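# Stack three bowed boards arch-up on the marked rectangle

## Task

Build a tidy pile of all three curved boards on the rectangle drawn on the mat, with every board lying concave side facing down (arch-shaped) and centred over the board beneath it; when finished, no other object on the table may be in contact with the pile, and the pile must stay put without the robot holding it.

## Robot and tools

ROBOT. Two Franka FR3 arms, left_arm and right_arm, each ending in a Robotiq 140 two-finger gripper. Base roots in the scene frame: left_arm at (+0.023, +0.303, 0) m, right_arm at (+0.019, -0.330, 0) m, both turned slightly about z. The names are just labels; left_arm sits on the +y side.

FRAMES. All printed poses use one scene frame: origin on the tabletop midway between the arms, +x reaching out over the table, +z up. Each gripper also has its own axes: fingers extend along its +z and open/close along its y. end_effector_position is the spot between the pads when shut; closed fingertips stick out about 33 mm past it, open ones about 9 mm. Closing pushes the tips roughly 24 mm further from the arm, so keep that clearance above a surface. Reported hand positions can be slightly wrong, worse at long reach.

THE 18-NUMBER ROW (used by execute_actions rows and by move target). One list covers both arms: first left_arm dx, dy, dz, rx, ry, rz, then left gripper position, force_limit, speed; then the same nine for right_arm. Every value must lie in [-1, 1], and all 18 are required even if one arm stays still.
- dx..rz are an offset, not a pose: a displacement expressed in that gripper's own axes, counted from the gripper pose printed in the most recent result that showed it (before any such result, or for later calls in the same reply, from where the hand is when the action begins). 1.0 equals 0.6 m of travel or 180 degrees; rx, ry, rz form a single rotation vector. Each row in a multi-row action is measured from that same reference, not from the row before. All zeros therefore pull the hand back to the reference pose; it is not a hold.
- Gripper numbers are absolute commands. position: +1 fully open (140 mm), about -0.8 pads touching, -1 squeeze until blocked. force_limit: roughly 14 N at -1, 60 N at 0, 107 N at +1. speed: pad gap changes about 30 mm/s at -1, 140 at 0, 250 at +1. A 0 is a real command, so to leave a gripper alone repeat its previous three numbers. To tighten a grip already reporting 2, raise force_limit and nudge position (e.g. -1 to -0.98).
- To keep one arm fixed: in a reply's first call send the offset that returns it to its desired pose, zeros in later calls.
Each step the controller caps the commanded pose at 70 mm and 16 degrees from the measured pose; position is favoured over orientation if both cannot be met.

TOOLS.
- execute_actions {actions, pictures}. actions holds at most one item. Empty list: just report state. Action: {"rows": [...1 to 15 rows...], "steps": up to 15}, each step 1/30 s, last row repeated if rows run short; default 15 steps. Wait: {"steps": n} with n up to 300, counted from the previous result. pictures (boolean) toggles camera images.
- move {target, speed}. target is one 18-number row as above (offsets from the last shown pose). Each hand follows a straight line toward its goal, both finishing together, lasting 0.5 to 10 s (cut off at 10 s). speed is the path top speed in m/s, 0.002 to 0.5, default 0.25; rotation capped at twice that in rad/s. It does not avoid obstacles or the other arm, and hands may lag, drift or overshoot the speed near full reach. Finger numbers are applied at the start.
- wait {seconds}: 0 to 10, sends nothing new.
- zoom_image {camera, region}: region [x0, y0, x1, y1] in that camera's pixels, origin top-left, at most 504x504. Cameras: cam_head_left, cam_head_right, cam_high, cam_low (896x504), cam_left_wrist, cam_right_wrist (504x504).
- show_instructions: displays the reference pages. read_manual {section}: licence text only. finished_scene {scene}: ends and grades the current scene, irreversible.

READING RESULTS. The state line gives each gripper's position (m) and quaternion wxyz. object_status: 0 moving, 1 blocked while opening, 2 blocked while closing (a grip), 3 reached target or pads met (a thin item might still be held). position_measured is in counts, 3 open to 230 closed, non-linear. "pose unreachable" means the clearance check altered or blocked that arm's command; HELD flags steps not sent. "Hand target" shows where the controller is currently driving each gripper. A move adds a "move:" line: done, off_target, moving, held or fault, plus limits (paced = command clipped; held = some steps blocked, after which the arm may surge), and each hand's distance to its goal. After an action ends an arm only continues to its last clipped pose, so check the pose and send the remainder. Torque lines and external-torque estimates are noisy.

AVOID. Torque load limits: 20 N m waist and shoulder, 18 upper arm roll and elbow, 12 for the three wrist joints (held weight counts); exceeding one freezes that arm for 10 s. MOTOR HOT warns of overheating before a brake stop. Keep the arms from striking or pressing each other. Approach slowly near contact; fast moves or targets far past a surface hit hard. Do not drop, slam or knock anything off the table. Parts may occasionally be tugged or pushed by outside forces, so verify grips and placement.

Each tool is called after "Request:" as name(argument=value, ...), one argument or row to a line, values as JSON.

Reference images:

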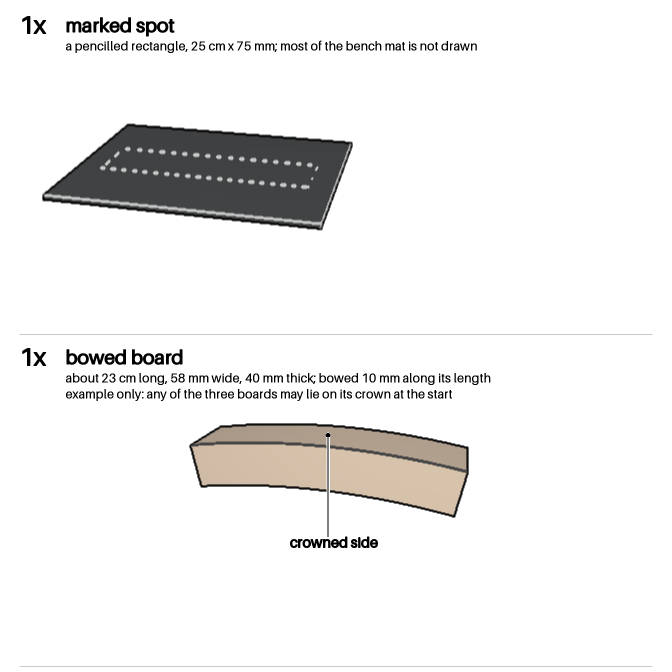

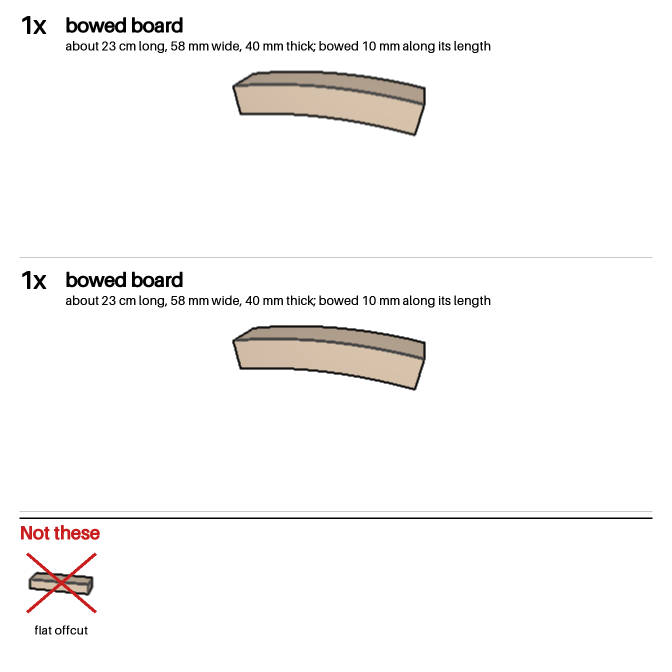

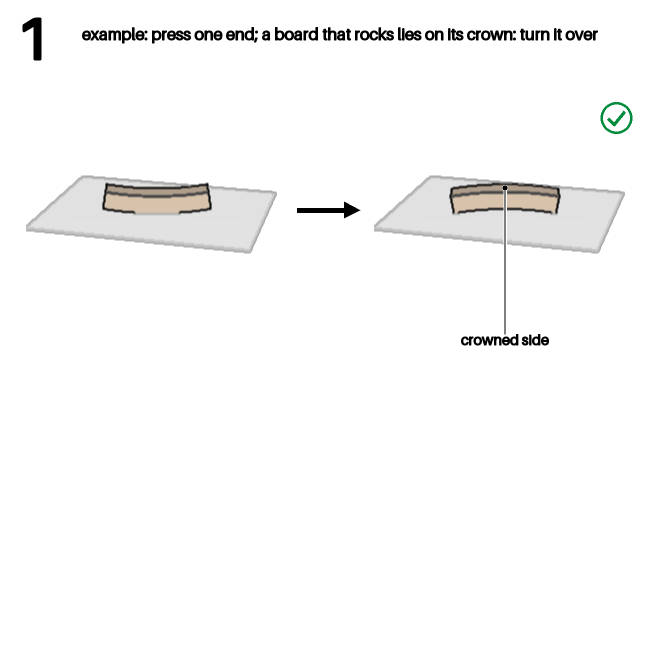

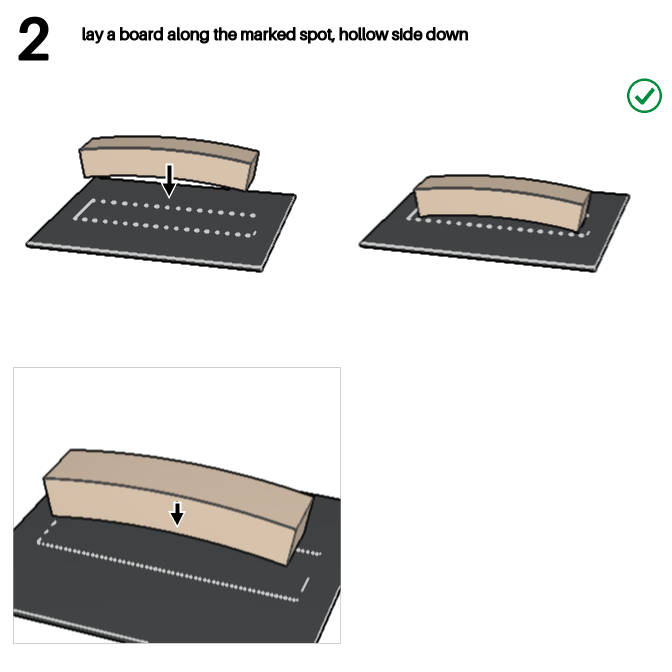

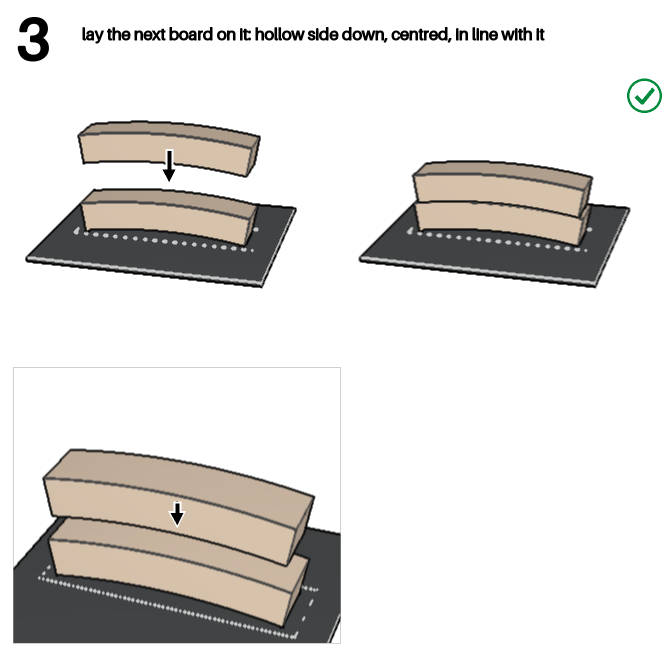

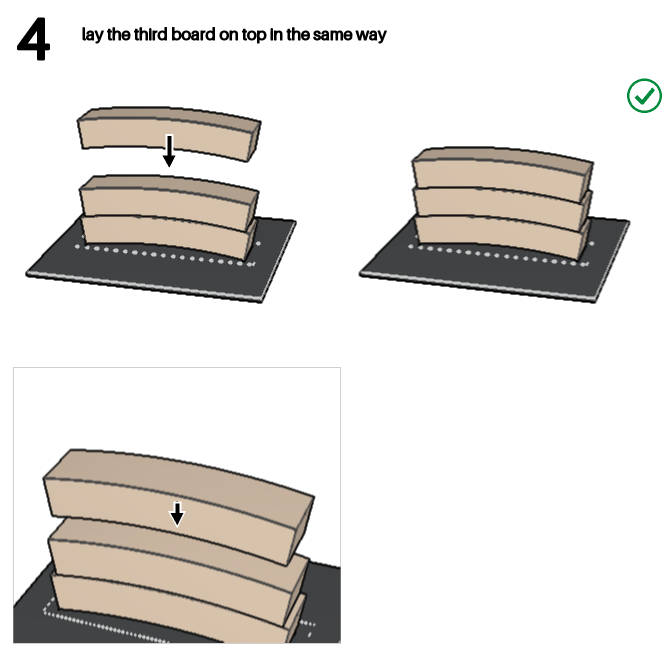

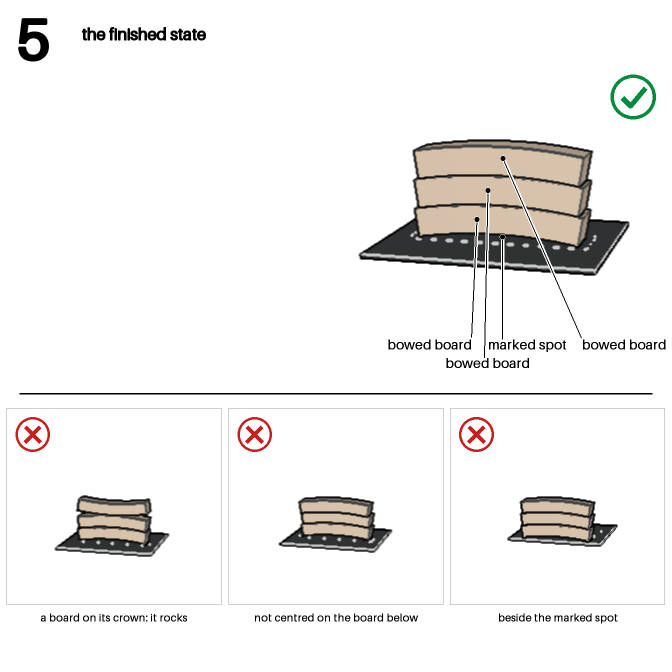

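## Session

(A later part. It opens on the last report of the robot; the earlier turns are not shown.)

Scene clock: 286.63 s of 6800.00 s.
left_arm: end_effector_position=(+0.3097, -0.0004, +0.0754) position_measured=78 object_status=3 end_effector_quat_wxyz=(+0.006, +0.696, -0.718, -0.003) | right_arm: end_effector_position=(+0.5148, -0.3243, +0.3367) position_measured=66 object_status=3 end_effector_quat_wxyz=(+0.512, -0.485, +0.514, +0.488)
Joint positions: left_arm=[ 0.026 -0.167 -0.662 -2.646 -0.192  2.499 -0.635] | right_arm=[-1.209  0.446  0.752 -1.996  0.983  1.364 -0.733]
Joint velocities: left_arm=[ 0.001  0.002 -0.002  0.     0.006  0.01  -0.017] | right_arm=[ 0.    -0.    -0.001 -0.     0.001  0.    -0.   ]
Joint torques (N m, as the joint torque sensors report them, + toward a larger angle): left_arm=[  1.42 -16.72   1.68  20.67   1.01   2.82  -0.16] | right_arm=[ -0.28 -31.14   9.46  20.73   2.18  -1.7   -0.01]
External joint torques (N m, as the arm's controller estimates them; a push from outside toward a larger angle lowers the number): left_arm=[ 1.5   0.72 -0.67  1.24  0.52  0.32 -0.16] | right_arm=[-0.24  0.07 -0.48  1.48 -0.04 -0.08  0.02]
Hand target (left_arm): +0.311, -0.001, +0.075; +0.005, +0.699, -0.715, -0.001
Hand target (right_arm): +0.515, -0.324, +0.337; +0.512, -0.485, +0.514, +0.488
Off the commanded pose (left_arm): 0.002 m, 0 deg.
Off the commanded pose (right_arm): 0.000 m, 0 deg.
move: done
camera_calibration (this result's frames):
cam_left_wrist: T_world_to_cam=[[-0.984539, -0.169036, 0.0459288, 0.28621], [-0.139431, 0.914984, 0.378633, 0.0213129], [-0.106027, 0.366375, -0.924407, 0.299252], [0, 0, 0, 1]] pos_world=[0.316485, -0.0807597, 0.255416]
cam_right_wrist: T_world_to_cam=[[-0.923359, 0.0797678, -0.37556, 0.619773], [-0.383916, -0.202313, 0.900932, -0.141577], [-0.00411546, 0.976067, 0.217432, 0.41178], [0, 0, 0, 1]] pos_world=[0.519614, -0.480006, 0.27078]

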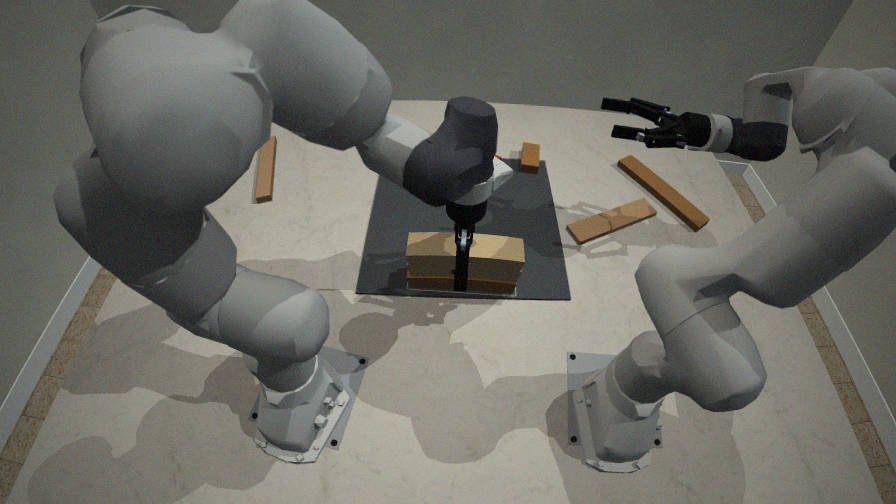

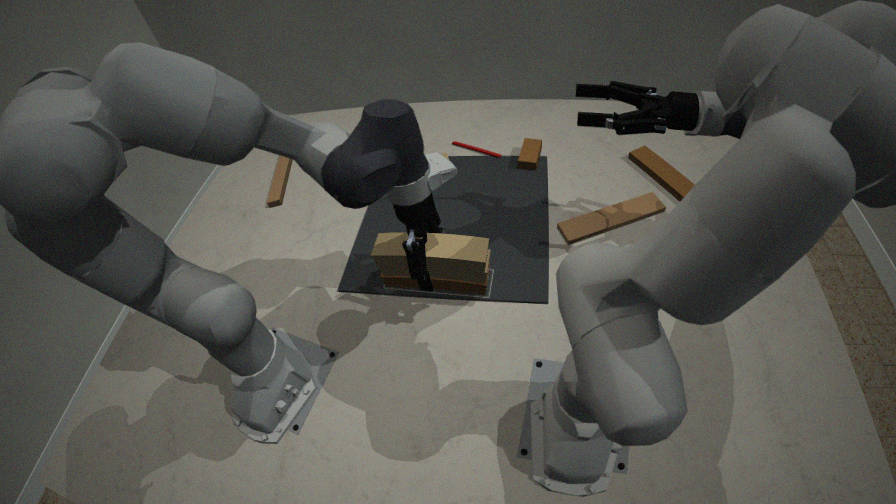

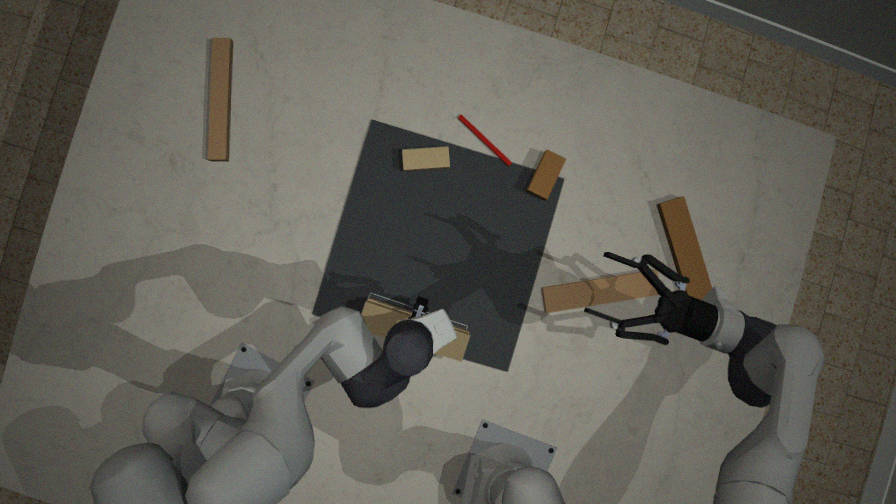

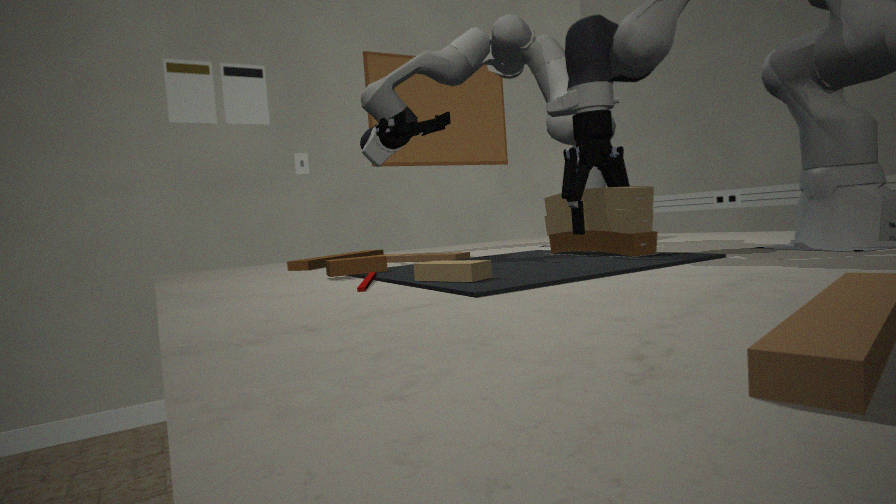

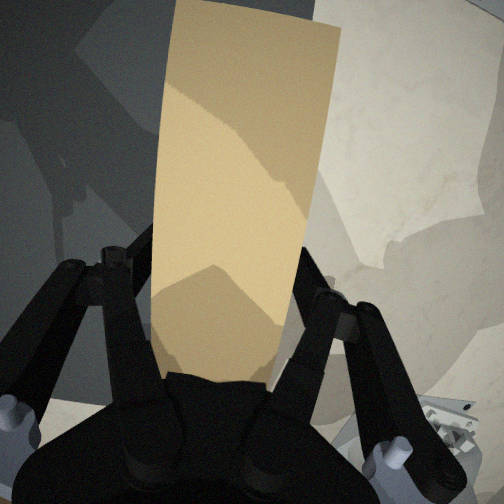

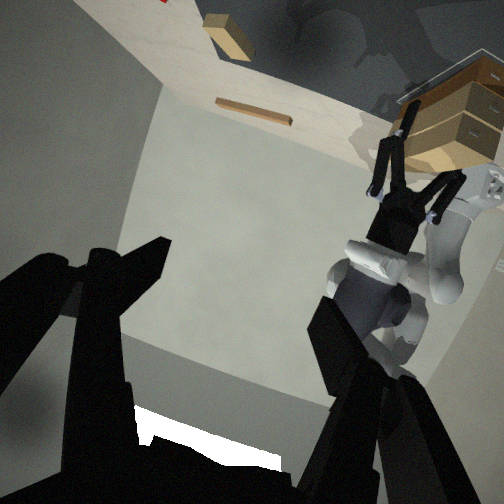

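Request:
move(
  target=[0,-0.003,0,0,0,-0.002,-1,-0.2,-0.7,0,0,0,0,0,0,0.5,0.8,0],
)

Request:
execute_actions(
  actions=[
    {"rows":[[0,0,0,0,0,0,0.4,0,0,0,0,0,0,0,0,0.5,0.8,0]],"steps":10},
  ],
  pictures=false,
)

Request:
move(
  target=[0,0,-0.22,0,0,0,0.4,0,0,0,0,0,0,0,0,0.5,0.8,0],
)

Request:
zoom_image(
  camera="cam_low",
  region=[520,140,700,270],
)

Request:
zoom_image(
  camera="cam_head_left",
  region=[380,200,550,320],
)

Scene clock: 297.20 s of 6800.00 s.
left_arm: end_effector_position=(+0.3107, -0.0013, +0.0756) position_measured=120 object_status=2 end_effector_quat_wxyz=(+0.006, +0.697, -0.717, -0.002) | right_arm: end_effector_position=(+0.5148, -0.3243, +0.3367) position_measured=66 object_status=3 end_effector_quat_wxyz=(+0.512, -0.485, +0.514, +0.488)
Joint positions: left_arm=[ 0.027 -0.165 -0.662 -2.643 -0.19   2.501 -0.64 ] | right_arm=[-1.209  0.446  0.752 -1.996  0.983  1.364 -0.733]
Joint velocities: left_arm=[ 0.001  0.    -0.001  0.001  0.001  0.     0.001] | right_arm=[ 0.001  0.001 -0.    -0.001  0.001  0.     0.   ]
Joint torques (N m, as the joint torque sensors report them, + toward a larger angle): left_arm=[  1.28 -16.45   2.85  21.25   1.01   2.08   0.02] | right_arm=[  0.13 -31.3    9.01  20.66   2.14  -1.74  -0.06]
External joint torques (N m, as the arm's controller estimates them; a push from outside toward a larger angle lowers the number): left_arm=[ 1.33  1.1   0.52  1.78  0.51 -0.43  0.02] | right_arm=[ 0.   -0.03 -1.08  1.44 -0.07 -0.11 -0.03]
Hand target (left_arm): +0.311, -0.000, +0.075; +0.006, +0.698, -0.716, -0.003
Hand target (right_arm): +0.515, -0.324, +0.337; +0.512, -0.485, +0.514, +0.488
Off the commanded pose (left_arm): 0.001 m, 0 deg.
Off the commanded pose (right_arm): 0.000 m, 0 deg.
After step 90, 6.87 s passed at rest.
move: done
camera_calibration (this result's frames):
cam_left_wrist: T_world_to_cam=[[-0.983977, -0.172562, 0.0448427, 0.286942], [-0.143265, 0.914956, 0.377267, 0.0235009], [-0.106131, 0.364797, -0.925018, 0.299991], [0, 0, 0, 1]] pos_world=[0.31755, -0.0814229, 0.255764]
cam_right_wrist: T_world_to_cam=[[-0.923359, 0.0797678, -0.37556, 0.619774], [-0.383916, -0.202313, 0.900932, -0.141577], [-0.00411548, 0.976067, 0.217432, 0.41178], [0, 0, 0, 1]] pos_world=[0.519614, -0.480006, 0.27078]

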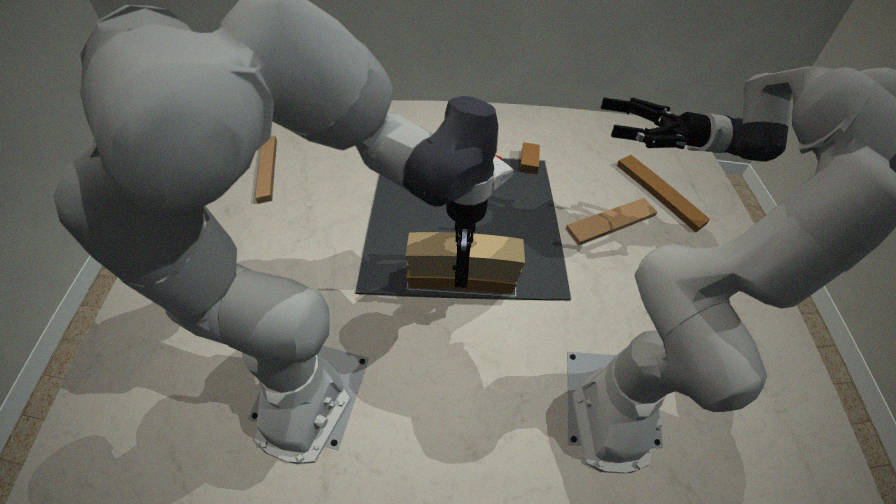

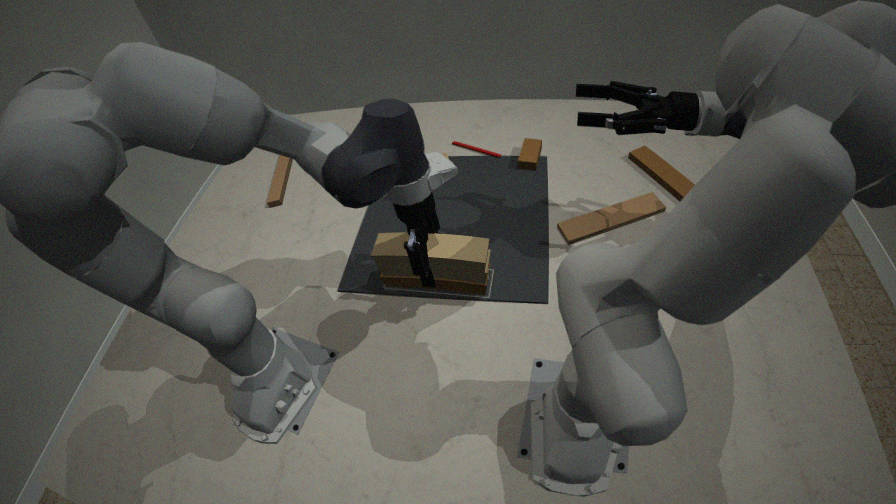

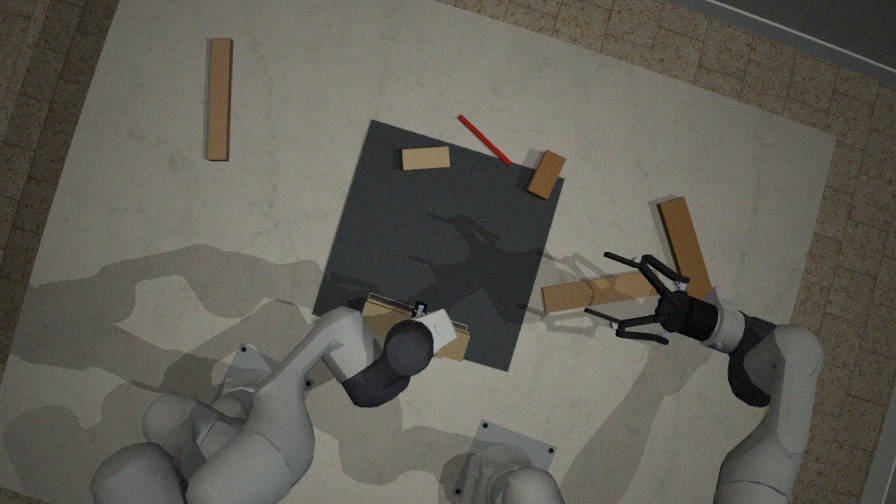

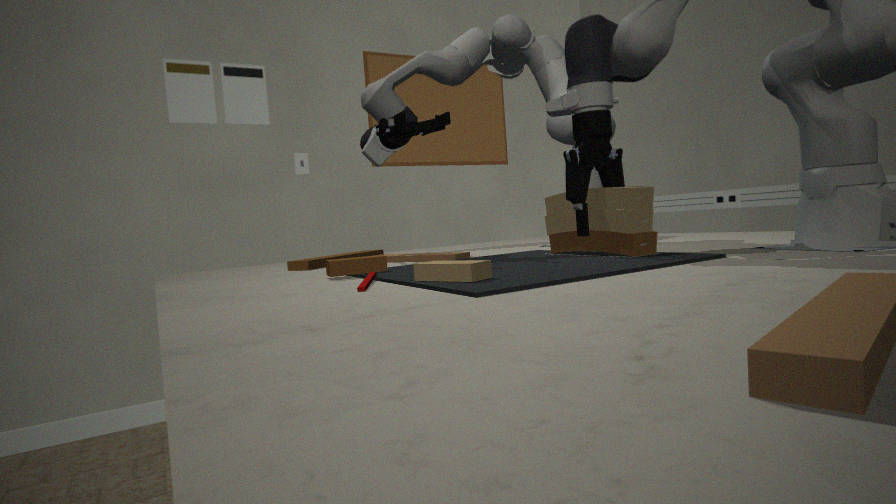

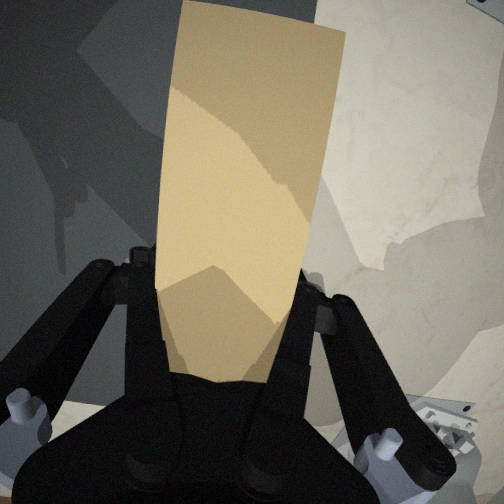

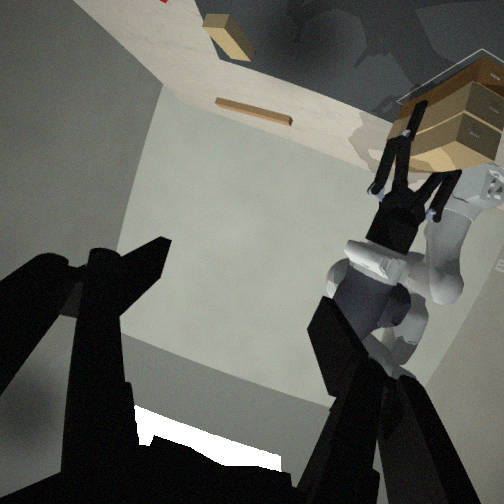

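Scene clock: 297.53 s of 6800.00 s.
left_arm: end_effector_position=(+0.3107, -0.0013, +0.0756) position_measured=78 object_status=0 end_effector_quat_wxyz=(+0.006, +0.697, -0.717, -0.002) | right_arm: end_effector_position=(+0.5148, -0.3243, +0.3367) position_measured=66 object_status=3 end_effector_quat_wxyz=(+0.512, -0.485, +0.514, +0.488)
Joint positions: left_arm=[ 0.027 -0.165 -0.662 -2.643 -0.19   2.501 -0.64 ] | right_arm=[-1.209  0.446  0.752 -1.996  0.983  1.364 -0.733]
Joint velocities: left_arm=[-0.001  0.     0.002  0.001 -0.     0.    -0.   ] | right_arm=[ 0.    -0.001  0.001  0.001  0.002  0.001  0.003]
Joint torques (N m, as the joint torque sensors report them, + toward a larger angle): left_arm=[  0.29 -17.75   2.28  20.66   0.35   2.28   0.09] | right_arm=[  0.03 -31.31   9.69  21.14   2.11  -1.74  -0.07]
External joint torques (N m, as the arm's controller estimates them; a push from outside toward a larger angle lowers the number): left_arm=[ 0.24 -0.18 -0.15  1.19 -0.14 -0.24  0.09] | right_arm=[ 0.01  0.03 -0.35  1.81 -0.12 -0.11 -0.05]
Hand target (left_arm): +0.311, -0.001, +0.076; +0.006, +0.697, -0.717, -0.002
Hand target (right_arm): +0.515, -0.324, +0.337; +0.512, -0.485, +0.514, +0.488
Off the commanded pose (left_arm): 0.000 m, 0 deg.
Off the commanded pose (right_arm): 0.000 m, 0 deg.
Steps of this call (steps 1 to 10: all 10 steps of this action). Readings (end_effector_position | what the end effector reports):
1: left_arm (+0.3107, -0.0013, +0.0756) | right_arm (+0.5148, -0.3243, +0.3367) | left_arm position_measured=120 object_status=0 | right_arm position_measured=66 object_status=3
2: left_arm (+0.3107, -0.0013, +0.0756) | right_arm (+0.5148, -0.3243, +0.3367) | left_arm position_measured=120 object_status=0 | right_arm position_measured=66 object_status=3
4: left_arm (+0.3107, -0.0013, +0.0756) | right_arm (+0.5148, -0.3243, +0.3367) | left_arm position_measured=99 object_status=0 | right_arm position_measured=66 object_status=3
8: left_arm (+0.3107, -0.0013, +0.0756) | right_arm (+0.5148, -0.3243, +0.3367) | left_arm position_measured=78 object_status=0 | right_arm position_measured=66 object_status=3
10: the state above

Scene clock: 299.10 s of 6800.00 s.
left_arm: end_effector_position=(+0.3118, -0.0029, +0.2074) position_measured=78 object_status=3 end_effector_quat_wxyz=(+0.008, +0.699, -0.715, +0.000) | right_arm: end_effector_position=(+0.5148, -0.3243, +0.3367) position_measured=66 object_status=3 end_effector_quat_wxyz=(+0.512, -0.485, +0.514, +0.488)
Joint positions: left_arm=[-0.037 -0.433 -0.542 -2.487 -0.27   2.094 -0.568] | right_arm=[-1.209  0.446  0.752 -1.996  0.983  1.364 -0.733]
Joint velocities: left_arm=[ 0.    -0.     0.    -0.    -0.002 -0.01   0.006] | right_arm=[-0.002 -0.     0.001 -0.     0.001 -0.001 -0.   ]
Joint torques (N m, as the joint torque sensors report them, + toward a larger angle): left_arm=[ -1.03 -14.78   6.42  24.89   0.68   1.75   0.43] | right_arm=[ -0.18 -31.14   9.35  21.06   2.2   -1.72  -0.06]
External joint torques (N m, as the arm's controller estimates them; a push from outside toward a larger angle lowers the number): left_arm=[-1.09 -1.36  0.9   1.92 -0.01 -0.77  0.43] | right_arm=[-0.22  0.15 -0.69  1.79 -0.02 -0.09 -0.03]
Hand target (left_arm): +0.310, -0.002, +0.208; +0.008, +0.696, -0.718, -0.001
Hand target (right_arm): +0.515, -0.324, +0.337; +0.512, -0.485, +0.514, +0.488
Off the commanded pose (left_arm): 0.002 m, 0 deg.
Off the commanded pose (right_arm): 0.000 m, 0 deg.
move: done
camera_calibration (this result's frames):
cam_left_wrist: T_world_to_cam=[[-0.983181, -0.177046, 0.0448417, 0.281587], [-0.14807, 0.916437, 0.371778, -0.0220142], [-0.106916, 0.358885, -0.927238, 0.423273], [0, 0, 0, 1]] pos_world=[0.318846, -0.0818778, 0.388032]
cam_right_wrist: T_world_to_cam=[[-0.923359, 0.0797678, -0.37556, 0.619773], [-0.383916, -0.202313, 0.900932, -0.141577], [-0.00411546, 0.976067, 0.217432, 0.41178], [0, 0, 0, 1]] pos_world=[0.519614, -0.480006, 0.27078]

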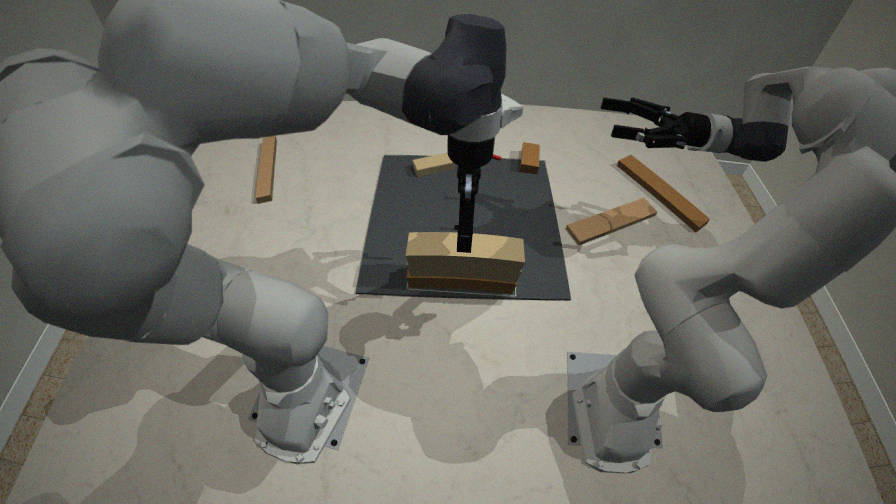

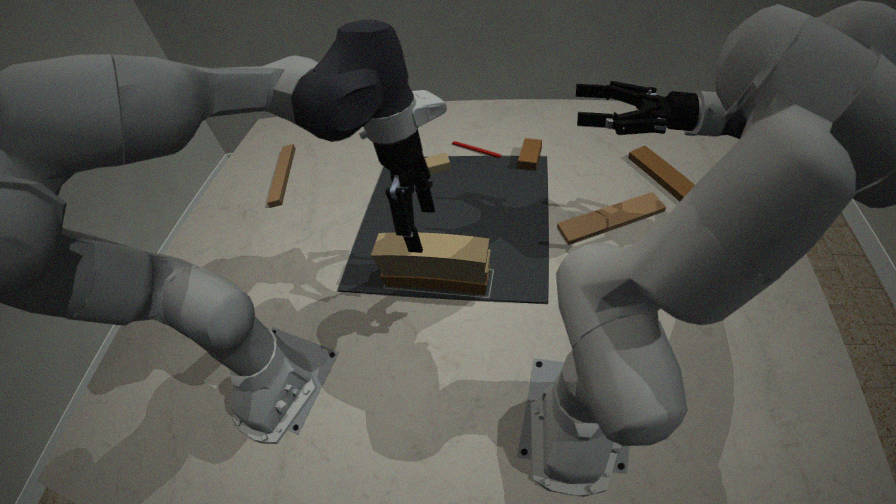

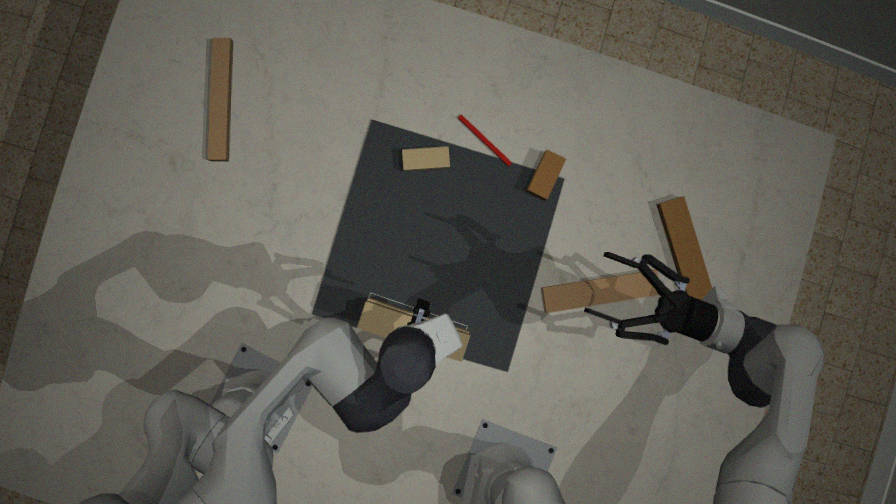

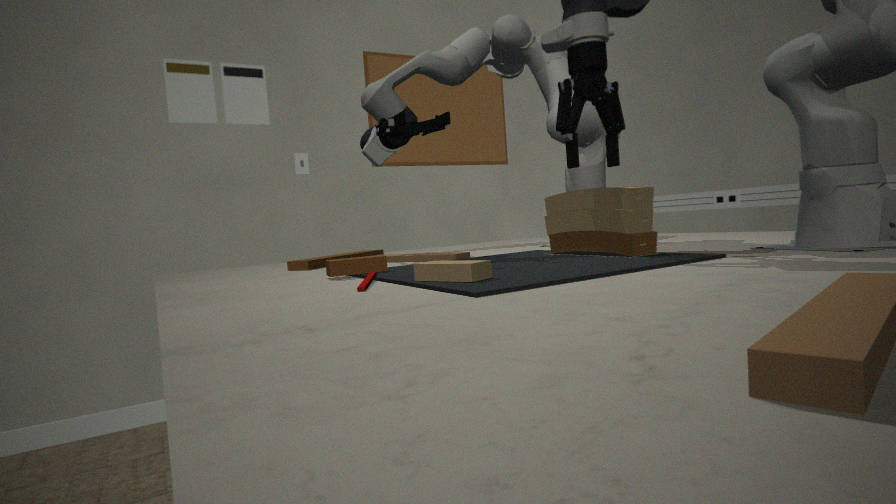

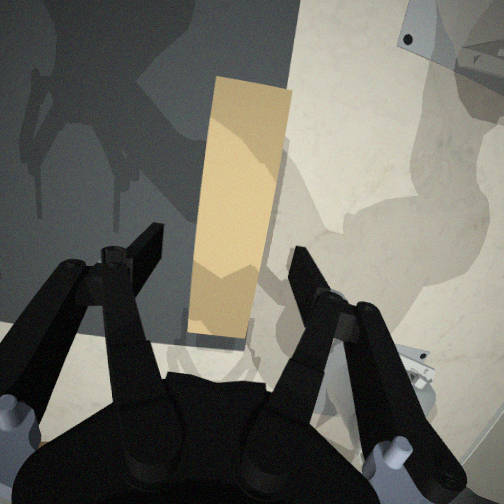

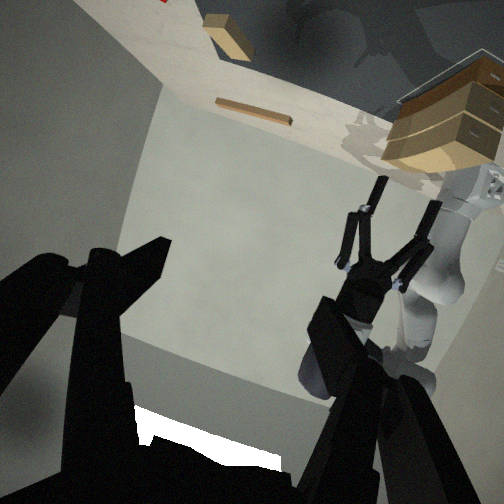

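Region (520, 140, 700, 270) of cam_low's 896x504 image, scaled by 2.800, with more detail than that image has.

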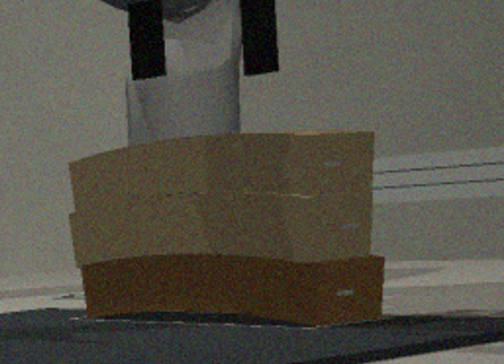

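Region (380, 200, 550, 320) of cam_head_left's 896x504 image, scaled by 2.965, with more detail than that image has; it fills the top 356 rows of this view, and the rest is white.

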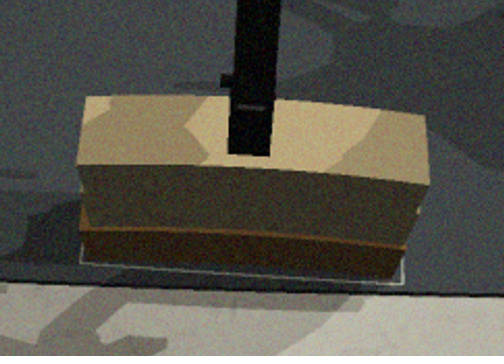

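Request:
finished_scene(
  scene=1,
)

The scene is finished: the task was done.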